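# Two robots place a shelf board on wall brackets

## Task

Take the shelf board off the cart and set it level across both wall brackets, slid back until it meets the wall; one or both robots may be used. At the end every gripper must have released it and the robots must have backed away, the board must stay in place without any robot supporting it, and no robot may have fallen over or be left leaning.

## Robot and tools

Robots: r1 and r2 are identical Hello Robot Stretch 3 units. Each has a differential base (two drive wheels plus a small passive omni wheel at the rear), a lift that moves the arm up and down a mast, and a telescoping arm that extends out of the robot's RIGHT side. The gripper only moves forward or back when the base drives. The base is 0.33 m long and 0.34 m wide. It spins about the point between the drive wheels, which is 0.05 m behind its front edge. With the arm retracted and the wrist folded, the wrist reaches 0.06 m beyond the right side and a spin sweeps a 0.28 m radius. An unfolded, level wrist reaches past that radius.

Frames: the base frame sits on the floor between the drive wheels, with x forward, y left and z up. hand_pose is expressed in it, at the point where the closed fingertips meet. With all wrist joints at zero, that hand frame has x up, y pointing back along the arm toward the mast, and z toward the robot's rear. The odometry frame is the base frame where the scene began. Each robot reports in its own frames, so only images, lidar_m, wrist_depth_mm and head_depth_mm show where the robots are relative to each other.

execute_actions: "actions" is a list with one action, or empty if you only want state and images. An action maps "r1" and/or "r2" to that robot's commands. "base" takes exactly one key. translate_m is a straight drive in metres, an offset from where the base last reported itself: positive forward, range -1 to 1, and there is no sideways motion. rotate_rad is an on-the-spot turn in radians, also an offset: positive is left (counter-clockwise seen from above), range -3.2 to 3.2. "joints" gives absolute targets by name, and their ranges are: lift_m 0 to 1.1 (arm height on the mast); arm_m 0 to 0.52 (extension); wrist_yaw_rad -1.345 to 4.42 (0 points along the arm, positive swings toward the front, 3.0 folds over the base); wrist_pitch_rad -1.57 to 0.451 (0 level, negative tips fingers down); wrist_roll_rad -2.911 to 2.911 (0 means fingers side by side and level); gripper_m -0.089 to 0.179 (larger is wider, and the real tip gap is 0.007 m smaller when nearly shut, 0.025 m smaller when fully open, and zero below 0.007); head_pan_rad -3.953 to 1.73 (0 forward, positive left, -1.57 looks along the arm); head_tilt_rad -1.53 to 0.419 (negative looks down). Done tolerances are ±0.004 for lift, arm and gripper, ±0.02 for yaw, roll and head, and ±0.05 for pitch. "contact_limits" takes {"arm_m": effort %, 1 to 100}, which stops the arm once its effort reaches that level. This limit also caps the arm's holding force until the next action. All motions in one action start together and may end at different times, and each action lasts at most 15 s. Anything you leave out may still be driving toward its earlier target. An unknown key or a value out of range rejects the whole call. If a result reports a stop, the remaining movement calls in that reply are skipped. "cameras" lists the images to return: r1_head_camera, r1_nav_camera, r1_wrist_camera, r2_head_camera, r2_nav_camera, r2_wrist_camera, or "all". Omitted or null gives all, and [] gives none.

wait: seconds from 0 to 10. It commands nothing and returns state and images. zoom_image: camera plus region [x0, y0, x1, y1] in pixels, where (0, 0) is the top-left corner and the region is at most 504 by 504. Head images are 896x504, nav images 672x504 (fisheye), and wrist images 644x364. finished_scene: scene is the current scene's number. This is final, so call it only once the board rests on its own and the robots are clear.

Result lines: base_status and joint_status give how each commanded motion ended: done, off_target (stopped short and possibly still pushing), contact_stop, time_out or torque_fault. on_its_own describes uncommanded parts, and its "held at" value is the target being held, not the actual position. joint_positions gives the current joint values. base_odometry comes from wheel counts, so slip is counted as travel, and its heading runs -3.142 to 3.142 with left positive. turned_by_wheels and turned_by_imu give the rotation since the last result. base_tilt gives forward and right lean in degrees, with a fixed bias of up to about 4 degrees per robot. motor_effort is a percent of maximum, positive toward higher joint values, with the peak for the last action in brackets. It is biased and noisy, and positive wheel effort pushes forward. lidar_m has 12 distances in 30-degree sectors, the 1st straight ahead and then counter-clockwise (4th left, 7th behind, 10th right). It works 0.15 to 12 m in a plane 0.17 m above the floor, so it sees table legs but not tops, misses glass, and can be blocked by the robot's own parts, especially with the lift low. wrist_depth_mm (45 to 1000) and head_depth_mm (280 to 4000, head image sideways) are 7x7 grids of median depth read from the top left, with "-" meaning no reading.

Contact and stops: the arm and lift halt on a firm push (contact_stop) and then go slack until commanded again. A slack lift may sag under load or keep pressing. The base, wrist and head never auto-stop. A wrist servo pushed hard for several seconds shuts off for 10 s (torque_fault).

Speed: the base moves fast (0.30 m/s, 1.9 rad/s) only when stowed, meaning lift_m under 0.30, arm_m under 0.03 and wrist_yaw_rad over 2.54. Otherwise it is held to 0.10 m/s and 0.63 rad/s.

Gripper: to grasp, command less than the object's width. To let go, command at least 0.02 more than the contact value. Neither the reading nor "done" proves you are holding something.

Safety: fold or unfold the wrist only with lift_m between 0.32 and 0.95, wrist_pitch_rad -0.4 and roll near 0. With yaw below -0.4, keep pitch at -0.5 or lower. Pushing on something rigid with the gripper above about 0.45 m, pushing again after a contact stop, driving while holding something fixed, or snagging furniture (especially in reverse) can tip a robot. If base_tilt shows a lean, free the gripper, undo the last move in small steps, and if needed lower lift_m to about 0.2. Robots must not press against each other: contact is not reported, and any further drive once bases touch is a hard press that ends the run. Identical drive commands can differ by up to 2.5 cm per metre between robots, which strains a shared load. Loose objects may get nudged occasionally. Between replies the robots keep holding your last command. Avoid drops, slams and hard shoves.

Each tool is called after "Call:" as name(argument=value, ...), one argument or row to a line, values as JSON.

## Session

Call:
execute_actions(
  actions=[],
)

Scene clock: 0.00 s.
r1.base_odometry: x=+0.000 y=+0.000 heading=+0.000 (m, m, rad; r1's odometry frame)
r1.turned_by_wheels: +0.000 (rad since the last result)
r1.turned_by_imu: +0.000 (rad since the last result)
r1.base_tilt: forward=+0.6 right=+1.8 (deg)
r1.lidar_m: 0.87 0.85 0.89 1.25 1.53 1.58 2.20 6.73 4.45 3.34 2.92 1.16
r1.head_depth_mm: 1177 1164 1151 1143 1126 1118 1107 / 1098 1085 1075 1065 1051 1041 1031 / 1022 1010 1007 994 982 974 964 / 957 949 942 932 923 914 909 / 901 890 886 878 873 866 857 / 851 844 837 828 824 817 809 / 804 800 795 789 784 778 772
r1.base_status: not commanded
r1.joint_positions: lift_m=+0.536 arm_m=-0.002 wrist_yaw_rad=+2.806 wrist_pitch_rad=-0.589 wrist_roll_rad=-0.019 gripper_m=+0.037 head_pan_rad=-0.008 head_tilt_rad=-0.017
r1.joint_status: not commanded
r1.motor_effort: left_wheel=+0 right_wheel=+0 lift_m=+39 arm_m=+0 wrist_yaw_rad=+0 wrist_pitch_rad=+6 wrist_roll_rad=+0 gripper_m=+0 head_pan_rad=+0 head_tilt_rad=+2 (%)
r1.hand_pose: x=+0.0446 y=+0.0460 z=+0.5128 quat_wxyz=(+0.315, +0.695, +0.092, +0.640) (m; r1's base frame)
r1.wrist_depth_mm: - - - - 876 742 632 / - - - - 979 798 662 / - - - - - 859 717 / 954 - 949 940 908 875 771 / 830 - 808 805 793 764 754 / 732 710 - 694 - 673 669 / 636 626 - 632 597 603 594
r2.base_odometry: x=+0.000 y=+0.000 heading=+0.000 (m, m, rad; r2's odometry frame)
r2.turned_by_wheels: +0.000 (rad since the last result)
r2.turned_by_imu: +0.000 (rad since the last result)
r2.base_tilt: forward=+0.2 right=+0.5 (deg)
r2.lidar_m: 2.02 1.37 1.28 1.29 0.97 0.91 0.92 1.17 2.56 6.18 4.14 3.84
r2.head_depth_mm: 1922 2988 3549 3553 3576 2907 1997 / 1923 2926 3629 3688 3704 2911 1980 / 1913 2942 3811 3828 3871 2910 2001 / 1903 2960 3342 3363 3420 2932 2003 / 1898 2508 2626 2636 2620 2612 2016 / 1900 2142 2163 2142 2149 2163 1988 / 1752 1818 1804 1797 1818 1810 1790
r2.base_status: not commanded
r2.joint_positions: lift_m=+0.557 arm_m=+0.000 wrist_yaw_rad=+2.828 wrist_pitch_rad=-0.545 wrist_roll_rad=+0.004 gripper_m=+0.037 head_pan_rad=+0.002 head_tilt_rad=+0.016
r2.joint_status: not commanded
r2.motor_effort: left_wheel=+1 right_wheel=+1 lift_m=+35 arm_m=+0 wrist_yaw_rad=+0 wrist_pitch_rad=+5 wrist_roll_rad=+0 gripper_m=+0 head_pan_rad=-1 head_tilt_rad=+2 (%)
r2.hand_pose: x=+0.0426 y=+0.0518 z=+0.5419 quat_wxyz=(+0.295, +0.703, +0.081, +0.642) (m; r2's base frame)
r2.wrist_depth_mm: - - - - - - - / - - - - - - - / - - - - - - - / 940 975 961 - - - - / 826 - 869 850 886 837 876 / 727 700 - 740 762 748 743 / 632 651 665 645 652 667 657
pictures: r1_head_camera (sideways: a quarter turn clockwise sets it upright), r1_nav_camera (sideways: a quarter turn counterclockwise sets it upright), r1_wrist_camera, r2_head_camera (sideways: a quarter turn clockwise sets it upright), r2_nav_camera (sideways: a quarter turn counterclockwise sets it upright), r2_wrist_camera
Images, in order (width x height): r1_head_camera 896x504, r1_nav_camera 672x504, r1_wrist_camera 644x364, r2_head_camera 896x504, r2_nav_camera 672x504, r2_wrist_camera 644x364.

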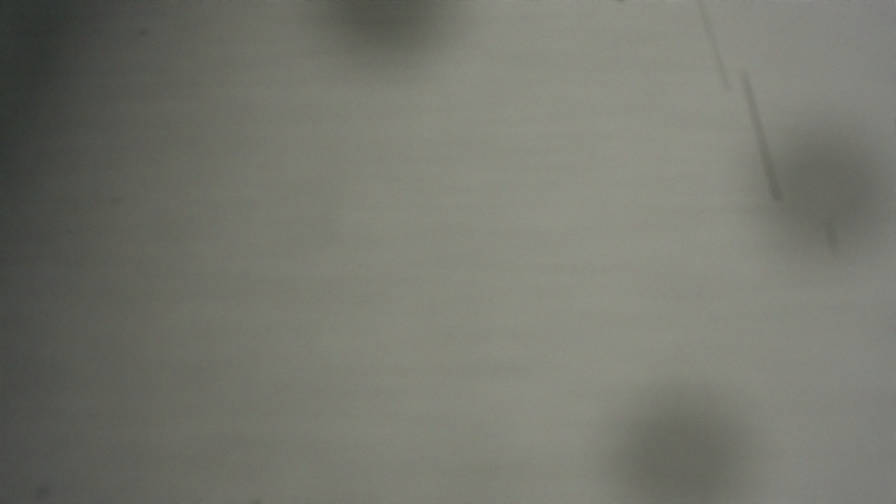

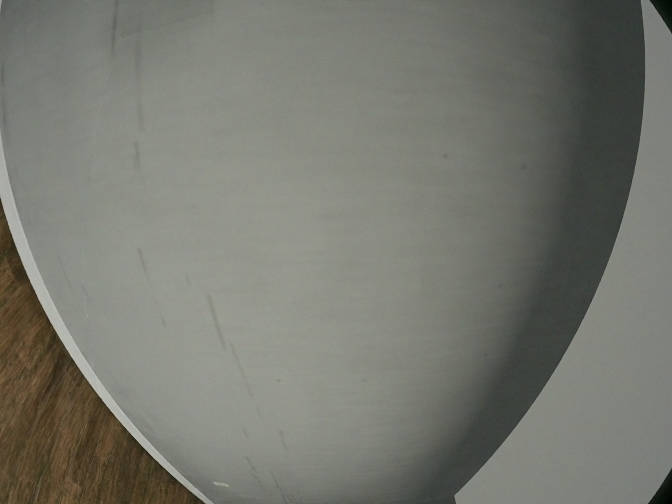

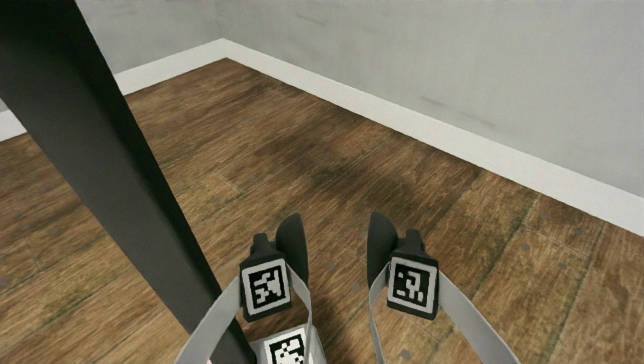

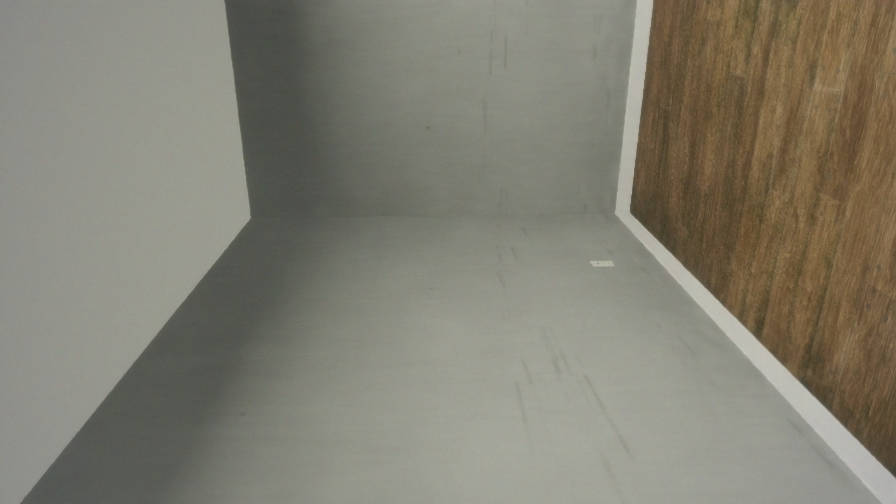

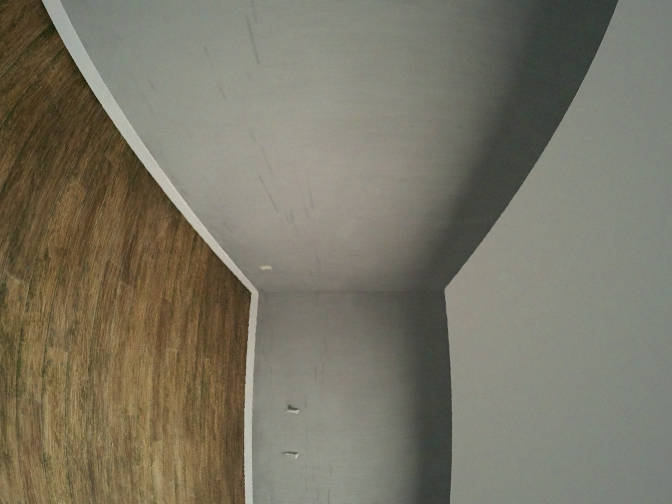

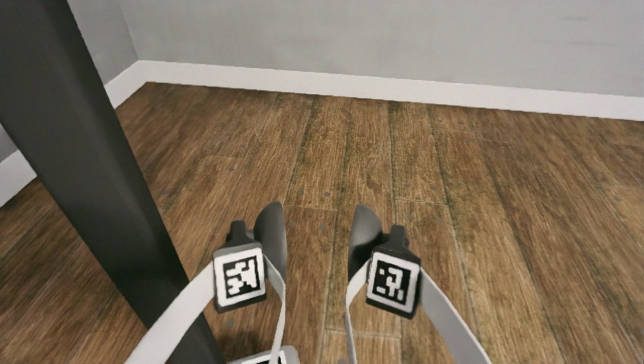

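Call:
execute_actions(
  actions=[
    {"r1": {"joints": {"head_pan_rad": -2.3, "head_tilt_rad": -0.2}}, "r2": {"joints": {"head_pan_rad": -0.75, "head_tilt_rad": -0.2}}},
  ],
  cameras=["r1_head_camera", "r1_nav_camera", "r2_head_camera", "r2_nav_camera"],
)

Scene clock: 2.33 s.
r1.base_odometry: x=+0.000 y=+0.000 heading=+0.000 (m, m, rad; r1's odometry frame)
r1.turned_by_wheels: +0.000 (rad since the last result)
r1.turned_by_imu: +0.000 (rad since the last result)
r1.base_tilt: forward=+0.8 right=+1.8 (deg)
r1.lidar_m: 0.87 0.85 0.89 1.25 1.52 1.58 2.21 6.77 4.43 3.34 2.92 1.16
r1.head_depth_mm: 2605 - - - - 2550 1855 / 2587 - - - - 2528 1854 / 2604 - - - - 2547 1854 / 2591 - - - - 2552 1865 / 2601 - - - - 2540 1852 / 2598 - - - - 2526 1863 / 2597 - - - - 2557 1869
r1.base_status: not commanded
r1.joint_positions: lift_m=+0.536 arm_m=-0.002 wrist_yaw_rad=+2.806 wrist_pitch_rad=-0.589 wrist_roll_rad=-0.019 gripper_m=+0.037 head_pan_rad=-2.293 head_tilt_rad=-0.197
r1.joint_status: all done
r1.motor_effort: left_wheel=+0(0) right_wheel=+0(0) lift_m=+39(39) arm_m=+0(0) wrist_yaw_rad=+0(0) wrist_pitch_rad=+5(5) wrist_roll_rad=+0(1) gripper_m=+0(0) head_pan_rad=-4(38) head_tilt_rad=-1(20) (%)
r1.hand_pose: x=+0.0446 y=+0.0460 z=+0.5128 quat_wxyz=(+0.315, +0.695, +0.092, +0.640) (m; r1's base frame)
r1.wrist_depth_mm: - - - - 886 732 632 / - - - - 956 796 672 / - - - - - 867 708 / 967 - 957 910 917 875 765 / 845 - 845 783 794 772 766 / 727 702 - 698 - 671 676 / 643 624 - 618 610 593 599
r2.base_odometry: x=+0.000 y=+0.000 heading=+0.000 (m, m, rad; r2's odometry frame)
r2.turned_by_wheels: +0.000 (rad since the last result)
r2.turned_by_imu: +0.001 (rad since the last result)
r2.base_tilt: forward=+0.0 right=+0.4 (deg)
r2.lidar_m: 2.02 1.37 1.27 1.29 0.98 0.91 0.92 1.18 2.57 6.10 4.15 3.83
r2.head_depth_mm: 3149 - - - 2882 2006 1545 / 3169 - - - 2889 2017 1534 / 3120 3972 - - 2928 2026 1551 / 3139 3822 - - 2927 2027 1552 / 3156 3577 3758 - 2890 2012 1543 / 3098 3492 3617 3818 2925 2024 1542 / 3167 3368 3470 3687 2928 2027 1543
r2.base_status: not commanded
r2.joint_positions: lift_m=+0.557 arm_m=+0.000 wrist_yaw_rad=+2.828 wrist_pitch_rad=-0.545 wrist_roll_rad=+0.004 gripper_m=+0.037 head_pan_rad=-0.743 head_tilt_rad=-0.197
r2.joint_status: all done
r2.motor_effort: left_wheel=+0(0) right_wheel=+1(1) lift_m=+34(34) arm_m=+0(0) wrist_yaw_rad=+0(0) wrist_pitch_rad=+5(6) wrist_roll_rad=+0(0) gripper_m=+0(0) head_pan_rad=-4(35) head_tilt_rad=-2(26) (%)
r2.hand_pose: x=+0.0426 y=+0.0518 z=+0.5419 quat_wxyz=(+0.295, +0.703, +0.081, +0.642) (m; r2's base frame)
r2.wrist_depth_mm: - - - - - - - / - - - - - - - / - - - - - - - / 935 984 991 - - - - / 835 - 866 843 885 847 864 / 722 703 - 731 750 748 729 / 638 647 649 645 656 660 662
pictures: r1_head_camera (sideways: a quarter turn clockwise sets it upright), r1_nav_camera (sideways: a quarter turn counterclockwise sets it upright), r2_head_camera (sideways: a quarter turn clockwise sets it upright), r2_nav_camera (sideways: a quarter turn counterclockwise sets it upright)
Images, in order (width x height): r1_head_camera 896x504, r1_nav_camera 672x504, r2_head_camera 896x504, r2_nav_camera 672x504.

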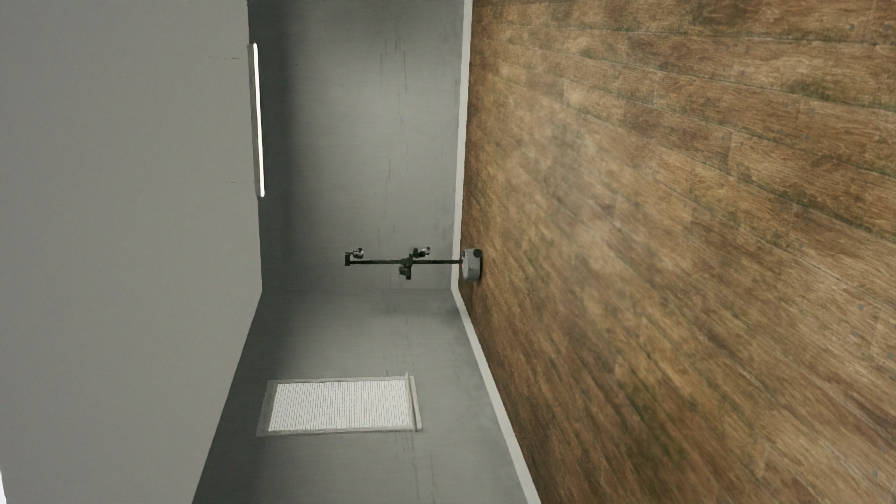

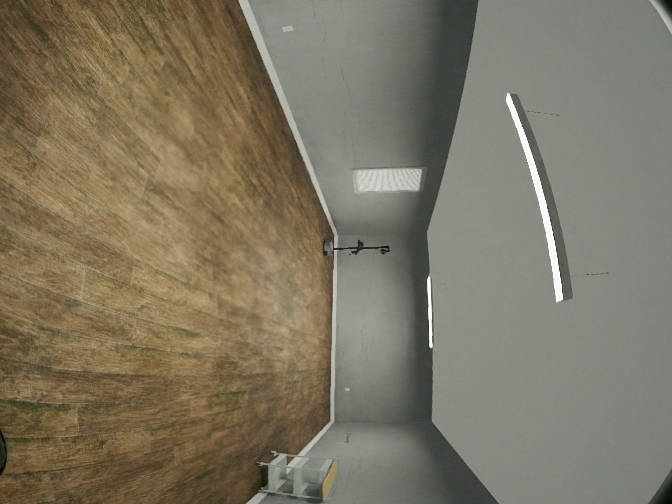

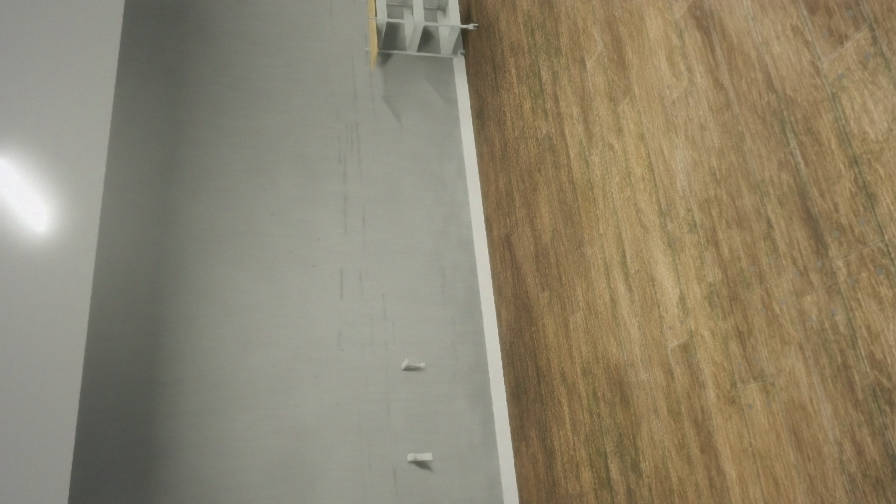

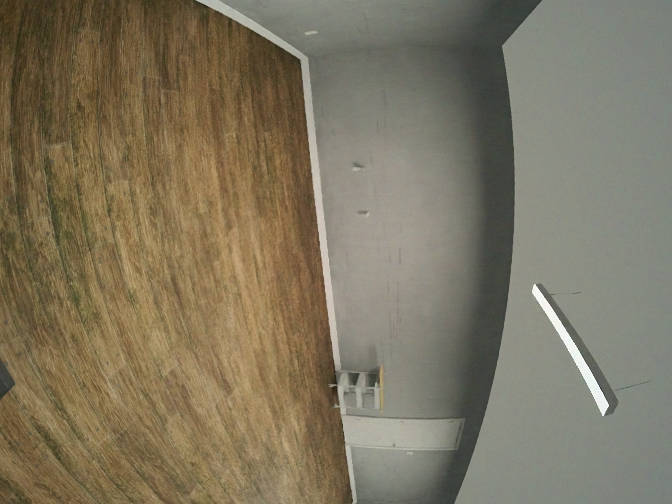

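Call:
zoom_image(
  camera="r2_head_camera",
  region=[340, 0, 540, 120],
)

Call:
zoom_image(
  camera="r2_head_camera",
  region=[360, 330, 540, 504],
)

Call:
zoom_image(
  camera="r1_nav_camera",
  region=[220, 400, 400, 504],
)

Region (340, 0, 540, 120) of r2_head_camera's 896x504 image, scaled by 2.520, with more detail than that image has; it fills the top 302 rows of this view, and the rest is white.

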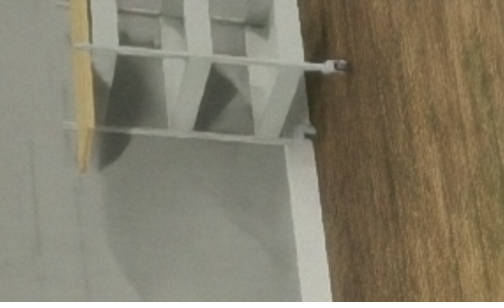

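Region (360, 330, 540, 504) of r2_head_camera's 896x504 image, scaled by 2.800, with more detail than that image has; it fills the top 487 rows of this view, and the rest is white.

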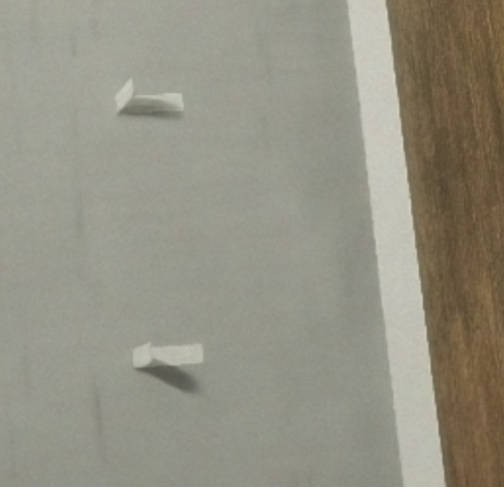

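Region (220, 400, 400, 504) of r1_nav_camera's 672x504 image, scaled by 2.800, with more detail than that image has; it fills the top 291 rows of this view, and the rest is white.

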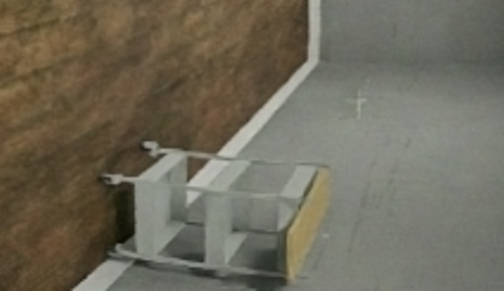

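Call:
zoom_image(
  camera="r1_head_camera",
  region=[320, 200, 520, 320],
)

Call:
zoom_image(
  camera="r2_nav_camera",
  region=[300, 340, 500, 504],
)

Region (320, 200, 520, 320) of r1_head_camera's 896x504 image, scaled by 2.520, with more detail than that image has; it fills the top 302 rows of this view, and the rest is white.

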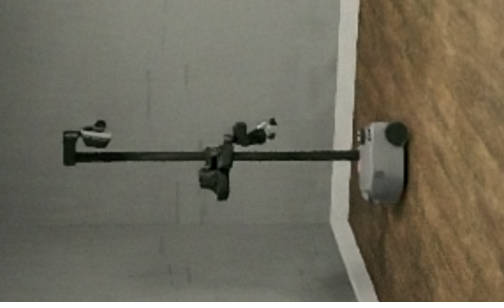

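Region (300, 340, 500, 504) of r2_nav_camera's 672x504 image, scaled by 2.520, with more detail than that image has; it fills the top 413 rows of this view, and the rest is white.

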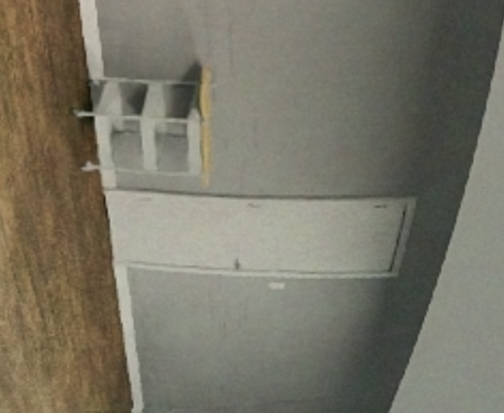

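Call:
execute_actions(
  actions=[
    {"r1": {"base": {"rotate_rad": -2.84}, "joints": {"lift_m": 0.28, "wrist_pitch_rad": -0.4, "wrist_yaw_rad": 3.0, "head_pan_rad": -0.2, "head_tilt_rad": -0.25}}, "r2": {"base": {"rotate_rad": -1.2}, "joints": {"lift_m": 0.28, "wrist_pitch_rad": -0.4, "wrist_yaw_rad": 3.0, "head_pan_rad": 0.0, "head_tilt_rad": -0.2}}},
  ],
  cameras=["r1_head_camera", "r2_head_camera"],
)

Scene clock: 11.60 s.
r1.base_odometry: x=+0.000 y=+0.000 heading=-2.840 (m, m, rad; r1's odometry frame)
r1.turned_by_wheels: -2.840 (rad since the last result)
r1.turned_by_imu: -2.783 (rad since the last result)
r1.base_tilt: forward=+0.7 right=+1.6 (deg)
r1.lidar_m: 3.32 5.63 3.60 3.24 1.48 0.94 0.85 0.86 1.04 1.51 1.51 1.84
r1.head_depth_mm: 2026 2058 2108 2152 2185 2190 1745 / 2359 2381 2433 2498 2579 2310 1743 / 2719 2870 2964 3047 3058 2319 1746 / 2976 3579 3713 3625 3431 2318 1737 / 2964 - - - 3369 2324 1752 / 2981 - - - 3446 2299 1744 / 3020 - - - 3471 2323 1743
r1.base_status: done
r1.joint_positions: lift_m=+0.280 arm_m=-0.002 wrist_yaw_rad=+2.998 wrist_pitch_rad=-0.418 wrist_roll_rad=-0.019 gripper_m=+0.037 head_pan_rad=-0.207 head_tilt_rad=-0.247
r1.joint_status: all done
r1.motor_effort: left_wheel=+1(8) right_wheel=-2(7) lift_m=+33(36) arm_m=-1(0) wrist_yaw_rad=+1(2) wrist_pitch_rad=+8(8) wrist_roll_rad=+0(1) gripper_m=+0(0) head_pan_rad=+4(39) head_tilt_rad=-1(8) (%)
r1.hand_pose: x=+0.0108 y=+0.0796 z=+0.2929 quat_wxyz=(+0.195, +0.694, +0.099, +0.686) (m; r1's base frame)
r1.wrist_depth_mm: - - - - - - - / - - - - - - - / - - - 976 955 928 886 / 791 770 750 745 719 703 682 / 620 610 - 588 605 576 561 / 516 510 - 520 - 479 479 / 450 - - - 416 415 414
r2.base_odometry: x=+0.000 y=+0.000 heading=-1.200 (m, m, rad; r2's odometry frame)
r2.turned_by_wheels: -1.200 (rad since the last result)
r2.turned_by_imu: -1.205 (rad since the last result)
r2.base_tilt: forward=+0.2 right=+0.4 (deg)
r2.lidar_m: 4.43 3.84 2.53 1.47 1.27 1.28 1.05 0.91 0.91 1.06 1.85 6.96
r2.head_depth_mm: 3138 - - - 2905 1995 1542 / 3166 - - - 2859 2021 1538 / 3157 - - - 2896 2020 1542 / 3178 - - - 2971 2008 1545 / 3124 - - - 2927 2016 1548 / 3111 - - - 2946 2011 1550 / 3128 3835 - - 2948 2023 1536
r2.base_status: done
r2.joint_positions: lift_m=+0.280 arm_m=+0.000 wrist_yaw_rad=+2.997 wrist_pitch_rad=-0.421 wrist_roll_rad=+0.004 gripper_m=+0.037 head_pan_rad=-0.007 head_tilt_rad=-0.197
r2.joint_status: all done
r2.motor_effort: left_wheel=+2(7) right_wheel=-1(4) lift_m=+31(32) arm_m=+0(0) wrist_yaw_rad=+1(3) wrist_pitch_rad=+8(8) wrist_roll_rad=+0(0) gripper_m=+0(0) head_pan_rad=+2(33) head_tilt_rad=-2(3) (%)
r2.hand_pose: x=+0.0111 y=+0.0769 z=+0.2921 quat_wxyz=(+0.198, +0.701, +0.097, +0.678) (m; r2's base frame)
r2.wrist_depth_mm: 977 - - - - - - / - - - - - - - / 860 - 882 920 925 937 979 / 679 680 705 710 725 719 736 / 558 565 - 575 596 593 591 / 481 494 - 504 503 492 500 / - - - - 424 427 430
pictures: r1_head_camera (sideways: a quarter turn clockwise sets it upright), r2_head_camera (sideways: a quarter turn clockwise sets it upright)
Images, in order (width x height): r1_head_camera 896x504, r2_head_camera 896x504.

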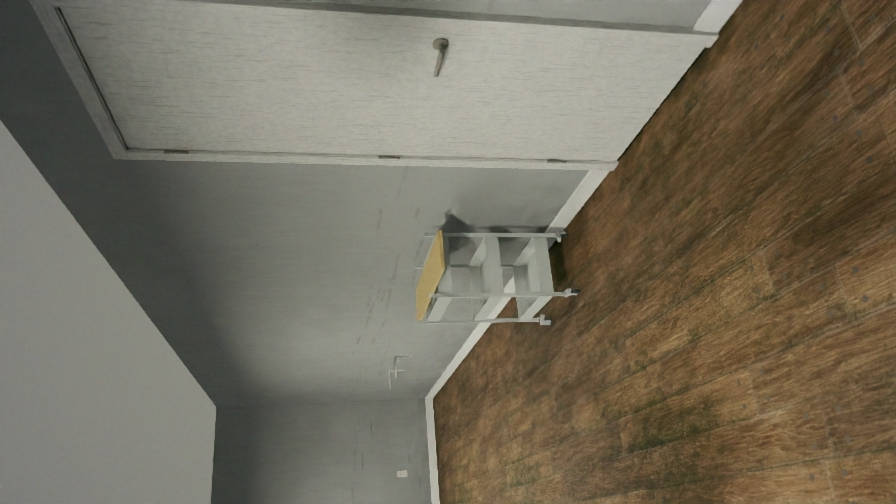

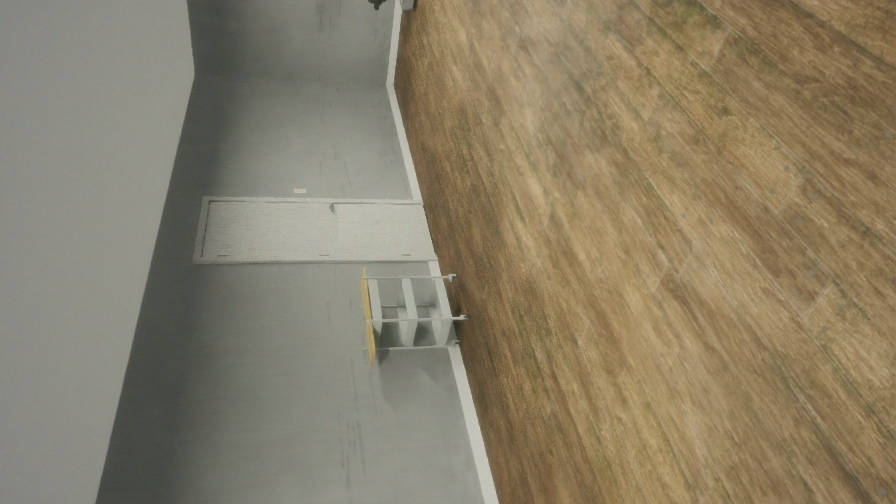

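Call:
execute_actions(
  actions=[
    {"r1": {"base": {"translate_m": 1.0}}, "r2": {"base": {"translate_m": 1.0}}},
  ],
  cameras=[],
)

Call:
execute_actions(
  actions=[
    {"r1": {"base": {"translate_m": 1.0}}, "r2": {"base": {"translate_m": 1.0}}},
  ],
  cameras=["r1_head_camera", "r2_head_camera"],
)

Scene clock: 17.67 s.
r1.base_odometry: x=-0.955 y=-0.297 heading=-2.840 (m, m, rad; r1's odometry frame)
r1.turned_by_wheels: +0.000 (rad since the last result)
r1.turned_by_imu: +0.003 (rad since the last result)
r1.base_tilt: forward=+0.8 right=+1.8 (deg)
r1.lidar_m: 2.34 5.22 3.76 3.39 3.18 2.01 1.83 1.84 1.48 1.34 1.35 1.63
r1.head_depth_mm: 1820 1853 1896 1901 1928 1993 1746 / 2120 2148 2217 2275 2314 2219 1743 / 2480 2583 2648 2612 2581 2312 1746 / 2832 3181 3288 3071 2816 2312 1756 / 2968 - - - 3443 2308 1741 / 2982 - - - 3419 2323 1738 / 3005 - - - 3473 2323 1745
r1.base_status: done
r1.joint_positions: lift_m=+0.280 arm_m=-0.002 wrist_yaw_rad=+2.999 wrist_pitch_rad=-0.417 wrist_roll_rad=-0.019 gripper_m=+0.037 head_pan_rad=-0.207 head_tilt_rad=-0.248
r1.joint_status: not commanded
r1.motor_effort: left_wheel=+1(7) right_wheel=-2(6) lift_m=+33(33) arm_m=-1(1) wrist_yaw_rad=+1(1) wrist_pitch_rad=+7(8) wrist_roll_rad=+0(0) gripper_m=+1(0) head_pan_rad=+4(3) head_tilt_rad=+0(1) (%)
r1.hand_pose: x=+0.0106 y=+0.0796 z=+0.2930 quat_wxyz=(+0.195, +0.694, +0.099, +0.686) (m; r1's base frame)
r1.wrist_depth_mm: - - - - - - - / - - - - - - - / - - - 973 955 928 905 / 769 768 741 735 719 710 688 / 614 614 - 596 598 583 560 / 511 511 - 522 - 480 471 / 446 - - - 415 416 409
r2.base_odometry: x=+0.362 y=-0.932 heading=-1.200 (m, m, rad; r2's odometry frame)
r2.turned_by_wheels: +0.000 (rad since the last result)
r2.turned_by_imu: +0.004 (rad since the last result)
r2.base_tilt: forward=+0.2 right=+0.4 (deg)
r2.lidar_m: 3.61 3.12 3.13 2.27 1.98 1.98 1.86 1.62 1.62 1.89 3.32 6.22
r2.head_depth_mm: 3167 - - - 2902 2025 1540 / 3172 - - - 2913 2021 1541 / 3180 - - - 2912 2013 1535 / 3171 - - - 2925 2004 1545 / 3148 3807 - 3928 2904 2018 1542 / 3097 3450 3566 3681 2925 2021 1544 / 2937 3155 3308 3401 2904 2021 1543
r2.base_status: done
r2.joint_positions: lift_m=+0.280 arm_m=+0.000 wrist_yaw_rad=+2.998 wrist_pitch_rad=-0.421 wrist_roll_rad=+0.004 gripper_m=+0.037 head_pan_rad=-0.007 head_tilt_rad=-0.198
r2.joint_status: not commanded
r2.motor_effort: left_wheel=+2(11) right_wheel=+0(5) lift_m=+31(31) arm_m=+0(1) wrist_yaw_rad=+2(2) wrist_pitch_rad=+8(8) wrist_roll_rad=+0(0) gripper_m=+0(0) head_pan_rad=+3(3) head_tilt_rad=-2(2) (%)
r2.hand_pose: x=+0.0109 y=+0.0770 z=+0.2922 quat_wxyz=(+0.197, +0.701, +0.097, +0.678) (m; r2's base frame)
r2.wrist_depth_mm: - - - - - - - / - - - - - - - / 851 - 905 899 938 947 975 / 684 697 708 708 721 725 736 / 566 567 - 583 608 582 594 / 478 496 - 498 511 494 504 / - - - - 427 434 435
pictures: none
No camera images: the call's "cameras" was empty. Leave "cameras" out to get every camera's image.

Scene clock: 22.77 s.
r1.base_odometry: x=-1.910 y=-0.594 heading=-2.840 (m, m, rad; r1's odometry frame)
r1.turned_by_wheels: +0.000 (rad since the last result)
r1.turned_by_imu: +0.003 (rad since the last result)
r1.base_tilt: forward=+0.8 right=+1.7 (deg)
r1.lidar_m: 2.84 3.47 3.92 3.57 3.59 3.11 2.81 2.04 1.29 1.16 1.16 1.39
r1.head_depth_mm: 1612 1635 1666 1702 1574 1694 1633 / 1844 1907 1932 1978 1605 1697 1629 / 2182 2249 2321 2374 1860 1883 1686 / 2629 2812 2906 3025 3056 2201 1749 / 2990 3720 3843 - 3446 2297 1750 / 2978 - - - 3441 2315 1749 / 2995 - - - 3458 2321 1739
r1.base_status: done
r1.joint_positions: lift_m=+0.280 arm_m=-0.002 wrist_yaw_rad=+2.999 wrist_pitch_rad=-0.417 wrist_roll_rad=-0.019 gripper_m=+0.037 head_pan_rad=-0.207 head_tilt_rad=-0.248
r1.joint_status: not commanded
r1.motor_effort: left_wheel=+1(6) right_wheel=-2(5) lift_m=+33(33) arm_m=-1(0) wrist_yaw_rad=+1(1) wrist_pitch_rad=+7(7) wrist_roll_rad=+1(0) gripper_m=+0(0) head_pan_rad=+3(3) head_tilt_rad=-1(0) (%)
r1.hand_pose: x=+0.0106 y=+0.0797 z=+0.2931 quat_wxyz=(+0.195, +0.694, +0.099, +0.686) (m; r1's base frame)
r1.wrist_depth_mm: - - - - - - - / - - - - - - - / - - - 964 949 932 909 / 788 768 744 731 724 708 693 / 627 613 - 592 598 573 561 / 513 514 - 517 - 481 471 / 450 - - - 420 415 411
r2.base_odometry: x=+0.725 y=-1.864 heading=-1.200 (m, m, rad; r2's odometry frame)
r2.turned_by_wheels: +0.000 (rad since the last result)
r2.turned_by_imu: +0.004 (rad since the last result)
r2.base_tilt: forward=+0.2 right=+0.6 (deg)
r2.lidar_m: 2.61 2.42 2.43 2.83 2.67 2.68 2.69 2.34 2.34 2.72 4.78 3.44
r2.head_depth_mm: 3158 - - - 2908 2008 1538 / 3138 - - - 2881 2022 1540 / 3184 3701 3883 - 2907 2023 1546 / 3020 3296 3394 3587 2912 2027 1534 / 2785 2925 3042 2991 2758 2016 1552 / 2551 2629 2779 2822 2827 2020 1546 / 2338 2442 2512 2581 2632 2024 1543
r2.base_status: done
r2.joint_positions: lift_m=+0.280 arm_m=+0.000 wrist_yaw_rad=+2.998 wrist_pitch_rad=-0.420 wrist_roll_rad=+0.004 gripper_m=+0.037 head_pan_rad=-0.007 head_tilt_rad=-0.198
r2.joint_status: not commanded
r2.motor_effort: left_wheel=+2(10) right_wheel=+0(5) lift_m=+32(31) arm_m=+0(1) wrist_yaw_rad=+2(2) wrist_pitch_rad=+8(8) wrist_roll_rad=+0(0) gripper_m=+0(0) head_pan_rad=+2(3) head_tilt_rad=-1(1) (%)
r2.hand_pose: x=+0.0109 y=+0.0771 z=+0.2922 quat_wxyz=(+0.197, +0.701, +0.097, +0.678) (m; r2's base frame)
r2.wrist_depth_mm: - - - - - - - / - - - - - - - / 877 - 904 916 919 933 954 / 686 689 689 706 703 733 726 / 561 559 - 587 597 588 592 / 480 493 - 509 508 499 498 / - - - - 422 432 427
pictures: r1_head_camera (sideways: a quarter turn clockwise sets it upright), r2_head_camera (sideways: a quarter turn clockwise sets it upright)
Images, in order (width x height): r1_head_camera 896x504, r2_head_camera 896x504.

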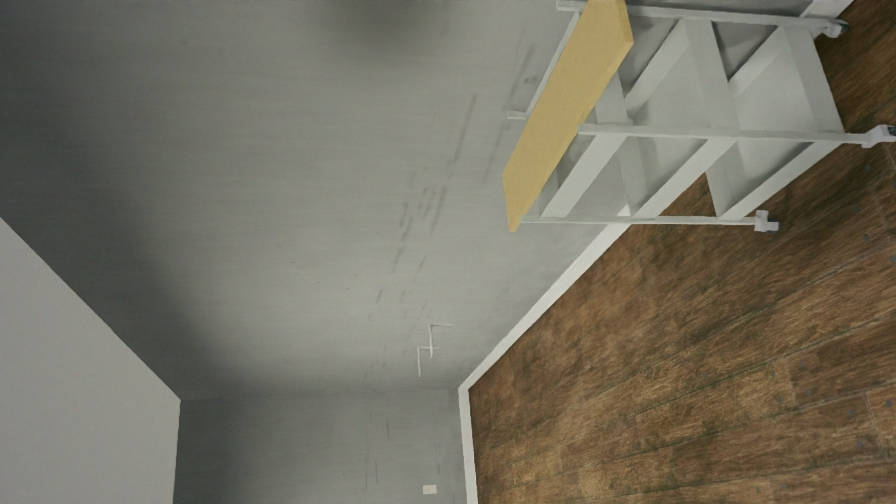

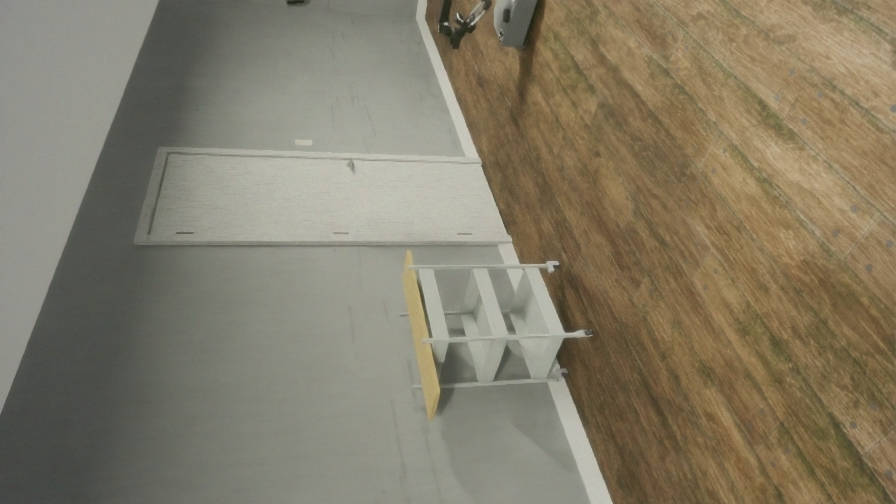

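Call:
zoom_image(
  camera="r2_head_camera",
  region=[370, 230, 620, 440],
)

Call:
zoom_image(
  camera="r1_head_camera",
  region=[480, 0, 896, 250],
)

Region (370, 230, 620, 440) of r2_head_camera's 896x504 image, scaled by 2.016, with more detail than that image has; it fills the top 423 rows of this view, and the rest is white.

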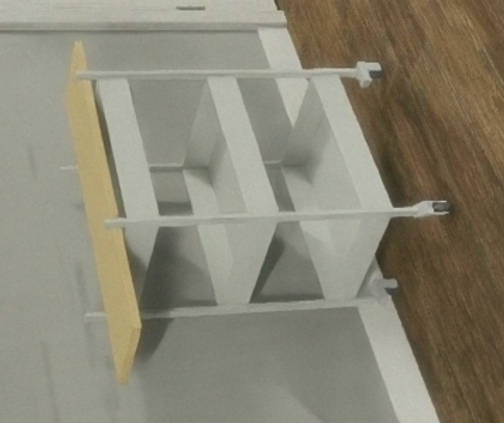

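Region (480, 0, 896, 250) of r1_head_camera's 896x504 image, scaled by 1.212, with more detail than that image has; it fills the top 303 rows of this view, and the rest is white.

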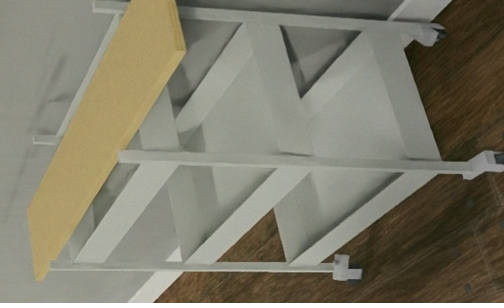

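Call:
execute_actions(
  actions=[
    {"r1": {"base": {"translate_m": 1.0}, "joints": {"head_pan_rad": -0.9, "head_tilt_rad": -0.6}}, "r2": {"base": {"translate_m": 1.0}}},
  ],
  cameras=["r1_head_camera", "r2_head_camera"],
)

Scene clock: 30.37 s.
r1.base_odometry: x=-2.864 y=-0.892 heading=-2.840 (m, m, rad; r1's odometry frame)
r1.turned_by_wheels: +0.000 (rad since the last result)
r1.turned_by_imu: +0.003 (rad since the last result)
r1.base_tilt: forward=+0.7 right=+1.7 (deg)
r1.lidar_m: 2.46 1.69 4.11 3.72 3.77 4.17 3.80 1.74 1.08 1.01 0.63 0.75
r1.head_depth_mm: 829 894 971 1059 847 1306 1303 / 869 940 1024 1091 879 1350 1297 / 909 988 1078 1125 877 1074 1190 / 954 1038 1145 1073 909 1100 1218 / 1008 1107 1220 1075 1012 1167 1234 / 1055 1166 1300 1075 1072 1309 1280 / 1123 1244 1400 1473 1790 1525 1285
r1.base_status: done
r1.joint_positions: lift_m=+0.280 arm_m=-0.002 wrist_yaw_rad=+2.999 wrist_pitch_rad=-0.417 wrist_roll_rad=-0.019 gripper_m=+0.037 head_pan_rad=-0.893 head_tilt_rad=-0.593
r1.joint_status: all done
r1.motor_effort: left_wheel=+0(6) right_wheel=-1(6) lift_m=+34(34) arm_m=-1(1) wrist_yaw_rad=+1(1) wrist_pitch_rad=+7(7) wrist_roll_rad=+0(0) gripper_m=+0(0) head_pan_rad=-3(39) head_tilt_rad=-5(29) (%)
r1.hand_pose: x=+0.0106 y=+0.0797 z=+0.2931 quat_wxyz=(+0.195, +0.694, +0.099, +0.686) (m; r1's base frame)
r1.wrist_depth_mm: - - - - - - - / - - - - - - - / - - - 973 947 925 913 / 796 766 763 731 727 707 698 / 627 603 - 597 609 573 566 / 511 506 - 521 - 478 473 / 447 - - - 416 414 407
r2.base_odometry: x=+1.088 y=-2.796 heading=-1.200 (m, m, rad; r2's odometry frame)
r2.turned_by_wheels: +0.000 (rad since the last result)
r2.turned_by_imu: +0.004 (rad since the last result)
r2.base_tilt: forward=+0.3 right=+0.5 (deg)
r2.lidar_m: 1.61 1.71 1.71 2.00 3.36 3.37 3.53 3.05 3.05 3.57 5.37 1.70
r2.head_depth_mm: 3149 3491 3651 - 2725 1780 1541 / 2750 2971 3188 3422 2924 1900 1538 / 2463 2551 2705 2872 2858 2021 1543 / 2201 2288 2410 2474 2541 2010 1544 / 1977 2056 2143 2146 2121 1925 1533 / 1784 1861 1915 1965 1937 1931 1537 / 1647 1696 1763 1807 1890 1918 1544
r2.base_status: done
r2.joint_positions: lift_m=+0.280 arm_m=+0.000 wrist_yaw_rad=+2.998 wrist_pitch_rad=-0.420 wrist_roll_rad=+0.004 gripper_m=+0.037 head_pan_rad=-0.007 head_tilt_rad=-0.198
r2.joint_status: not commanded
r2.motor_effort: left_wheel=+1(10) right_wheel=+0(4) lift_m=+32(31) arm_m=+0(0) wrist_yaw_rad=+1(2) wrist_pitch_rad=+8(8) wrist_roll_rad=+0(0) gripper_m=+0(0) head_pan_rad=+2(3) head_tilt_rad=-1(1) (%)
r2.hand_pose: x=+0.0109 y=+0.0771 z=+0.2922 quat_wxyz=(+0.197, +0.701, +0.097, +0.678) (m; r2's base frame)
r2.wrist_depth_mm: - - - - - - - / - - - - - - - / 881 - 899 916 925 953 961 / 691 686 695 702 716 726 736 / 556 555 - 578 604 584 596 / 480 495 - 508 508 503 499 / - - - - 423 432 432
pictures: r1_head_camera (sideways: a quarter turn clockwise sets it upright), r2_head_camera (sideways: a quarter turn clockwise sets it upright)
Images, in order (width x height): r1_head_camera 896x504, r2_head_camera 896x504.

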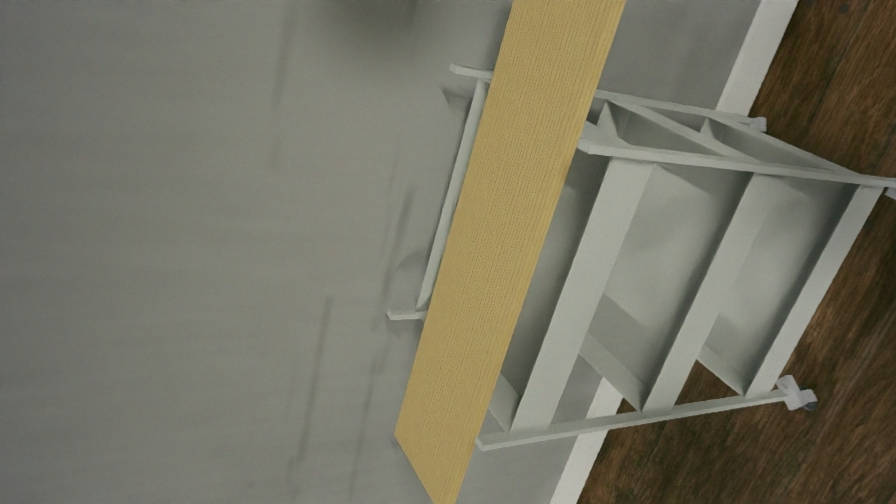

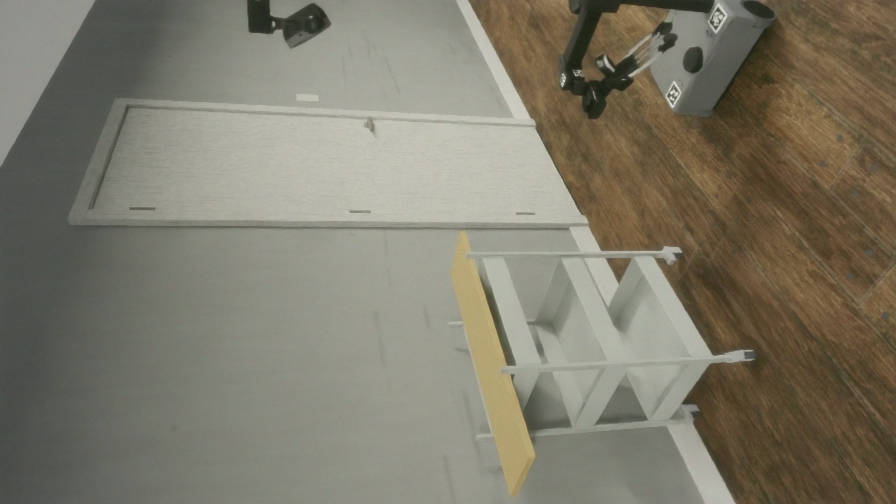

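Call:
execute_actions(
  actions=[
    {"r1": {"base": {"rotate_rad": 0.175}, "joints": {"lift_m": 0.6, "wrist_yaw_rad": 0.0, "head_pan_rad": -1.57, "head_tilt_rad": -0.75}}, "r2": {"base": {"translate_m": 1.0}, "joints": {"head_pan_rad": 0.5, "head_tilt_rad": -0.6}}},
  ],
  cameras=["r1_head_camera", "r2_head_camera", "r2_nav_camera"],
)

Scene clock: 35.90 s.
r1.base_odometry: x=-2.864 y=-0.892 heading=-2.665 (m, m, rad; r1's odometry frame)
r1.turned_by_wheels: +0.175 (rad since the last result)
r1.turned_by_imu: +0.172 (rad since the last result)
r1.base_tilt: forward=+0.7 right=+1.6 (deg)
r1.lidar_m: 0.85 5.13 3.87 3.73 3.89 3.92 3.76 1.39 1.05 0.72 0.63 0.87
r1.head_depth_mm: 852 954 1083 1236 1447 1393 1202 / 853 951 1081 1246 1475 1393 1199 / 850 953 1077 1245 1475 1388 1204 / 851 954 1076 1223 1468 1391 1226 / 851 950 1080 918 1440 1389 1189 / 850 952 1057 884 1110 1153 1192 / 850 953 1056 896 1079 1159 1191
r1.base_status: done
r1.joint_positions: lift_m=+0.600 arm_m=-0.002 wrist_yaw_rad=+0.002 wrist_pitch_rad=-0.417 wrist_roll_rad=-0.019 gripper_m=+0.037 head_pan_rad=-1.563 head_tilt_rad=-0.741
r1.joint_status: all done
r1.motor_effort: left_wheel=-1(7) right_wheel=+2(8) lift_m=+45(47) arm_m=-2(0) wrist_yaw_rad=-1(5) wrist_pitch_rad=+7(7) wrist_roll_rad=+0(1) gripper_m=+0(1) head_pan_rad=-3(38) head_tilt_rad=-4(21) (%)
r1.hand_pose: x=-0.0211 y=-0.3671 z=+0.6128 quat_wxyz=(+0.699, +0.148, -0.685, -0.145) (m; r1's base frame)
r1.wrist_depth_mm: 328 339 675 681 681 653 641 / 761 742 739 736 741 717 701 / 753 751 755 813 809 806 769 / 632 611 692 901 896 860 834 / 495 487 842 969 959 937 927 / 743 732 735 861 - 854 840 / 676 734 739 745 738 734 725
r2.base_odometry: x=+1.450 y=-3.728 heading=-1.200 (m, m, rad; r2's odometry frame)
r2.turned_by_wheels: +0.000 (rad since the last result)
r2.turned_by_imu: +0.004 (rad since the last result)
r2.base_tilt: forward=+0.2 right=+0.4 (deg)
r2.lidar_m: 0.68 0.64 0.99 1.16 2.05 4.05 4.32 3.76 3.76 4.40 0.85 1.91
r2.head_depth_mm: 940 1069 1200 980 1174 1322 1181 / 913 1023 1156 979 1139 1316 1180 / 878 988 1126 944 1107 1245 1179 / 851 953 1077 936 1248 1318 1177 / 820 920 1037 903 1395 1378 1178 / 796 887 994 1078 1325 1380 1174 / 772 855 956 1087 1253 1367 1170
r2.base_status: done
r2.joint_positions: lift_m=+0.280 arm_m=+0.000 wrist_yaw_rad=+2.998 wrist_pitch_rad=-0.420 wrist_roll_rad=+0.004 gripper_m=+0.037 head_pan_rad=+0.493 head_tilt_rad=-0.593
r2.joint_status: all done
r2.motor_effort: left_wheel=+1(10) right_wheel=+0(5) lift_m=+31(32) arm_m=+1(0) wrist_yaw_rad=+1(1) wrist_pitch_rad=+8(8) wrist_roll_rad=+0(0) gripper_m=+0(0) head_pan_rad=+2(30) head_tilt_rad=-5(39) (%)
r2.hand_pose: x=+0.0109 y=+0.0771 z=+0.2922 quat_wxyz=(+0.197, +0.701, +0.097, +0.678) (m; r2's base frame)
r2.wrist_depth_mm: - - - - - 824 753 / - - - - - 895 767 / 866 - 905 914 912 896 812 / 680 679 700 707 715 718 715 / 558 566 - 577 600 599 591 / 478 496 - 507 513 493 497 / - - - - 425 429 435
pictures: r1_head_camera (sideways: a quarter turn clockwise sets it upright), r2_head_camera (sideways: a quarter turn clockwise sets it upright), r2_nav_camera (sideways: a quarter turn counterclockwise sets it upright)
Images, in order (width x height): r1_head_camera 896x504, r2_head_camera 896x504, r2_nav_camera 672x504.

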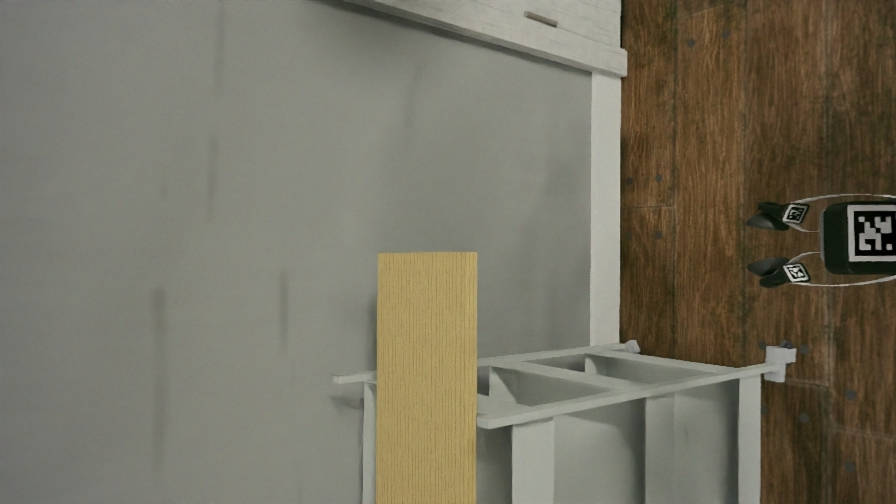

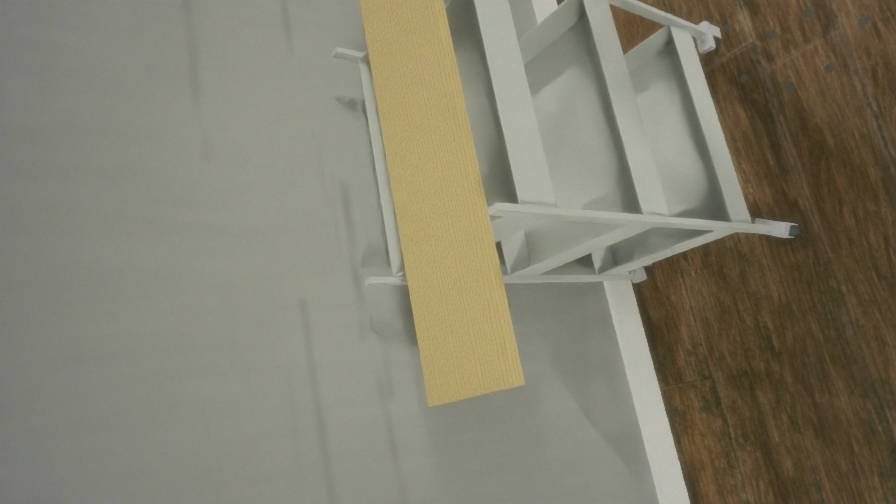

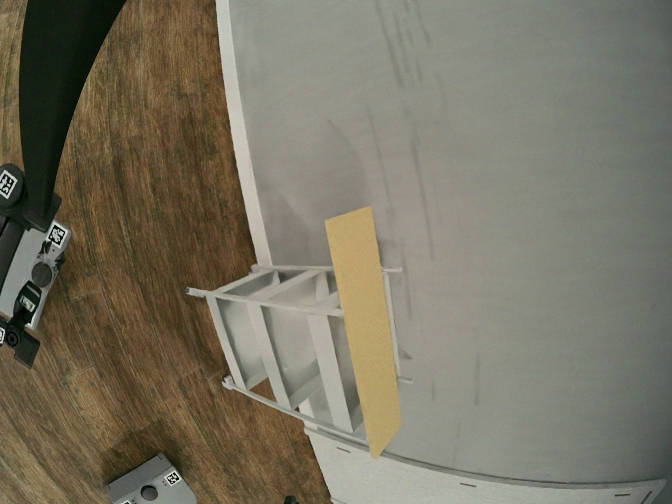

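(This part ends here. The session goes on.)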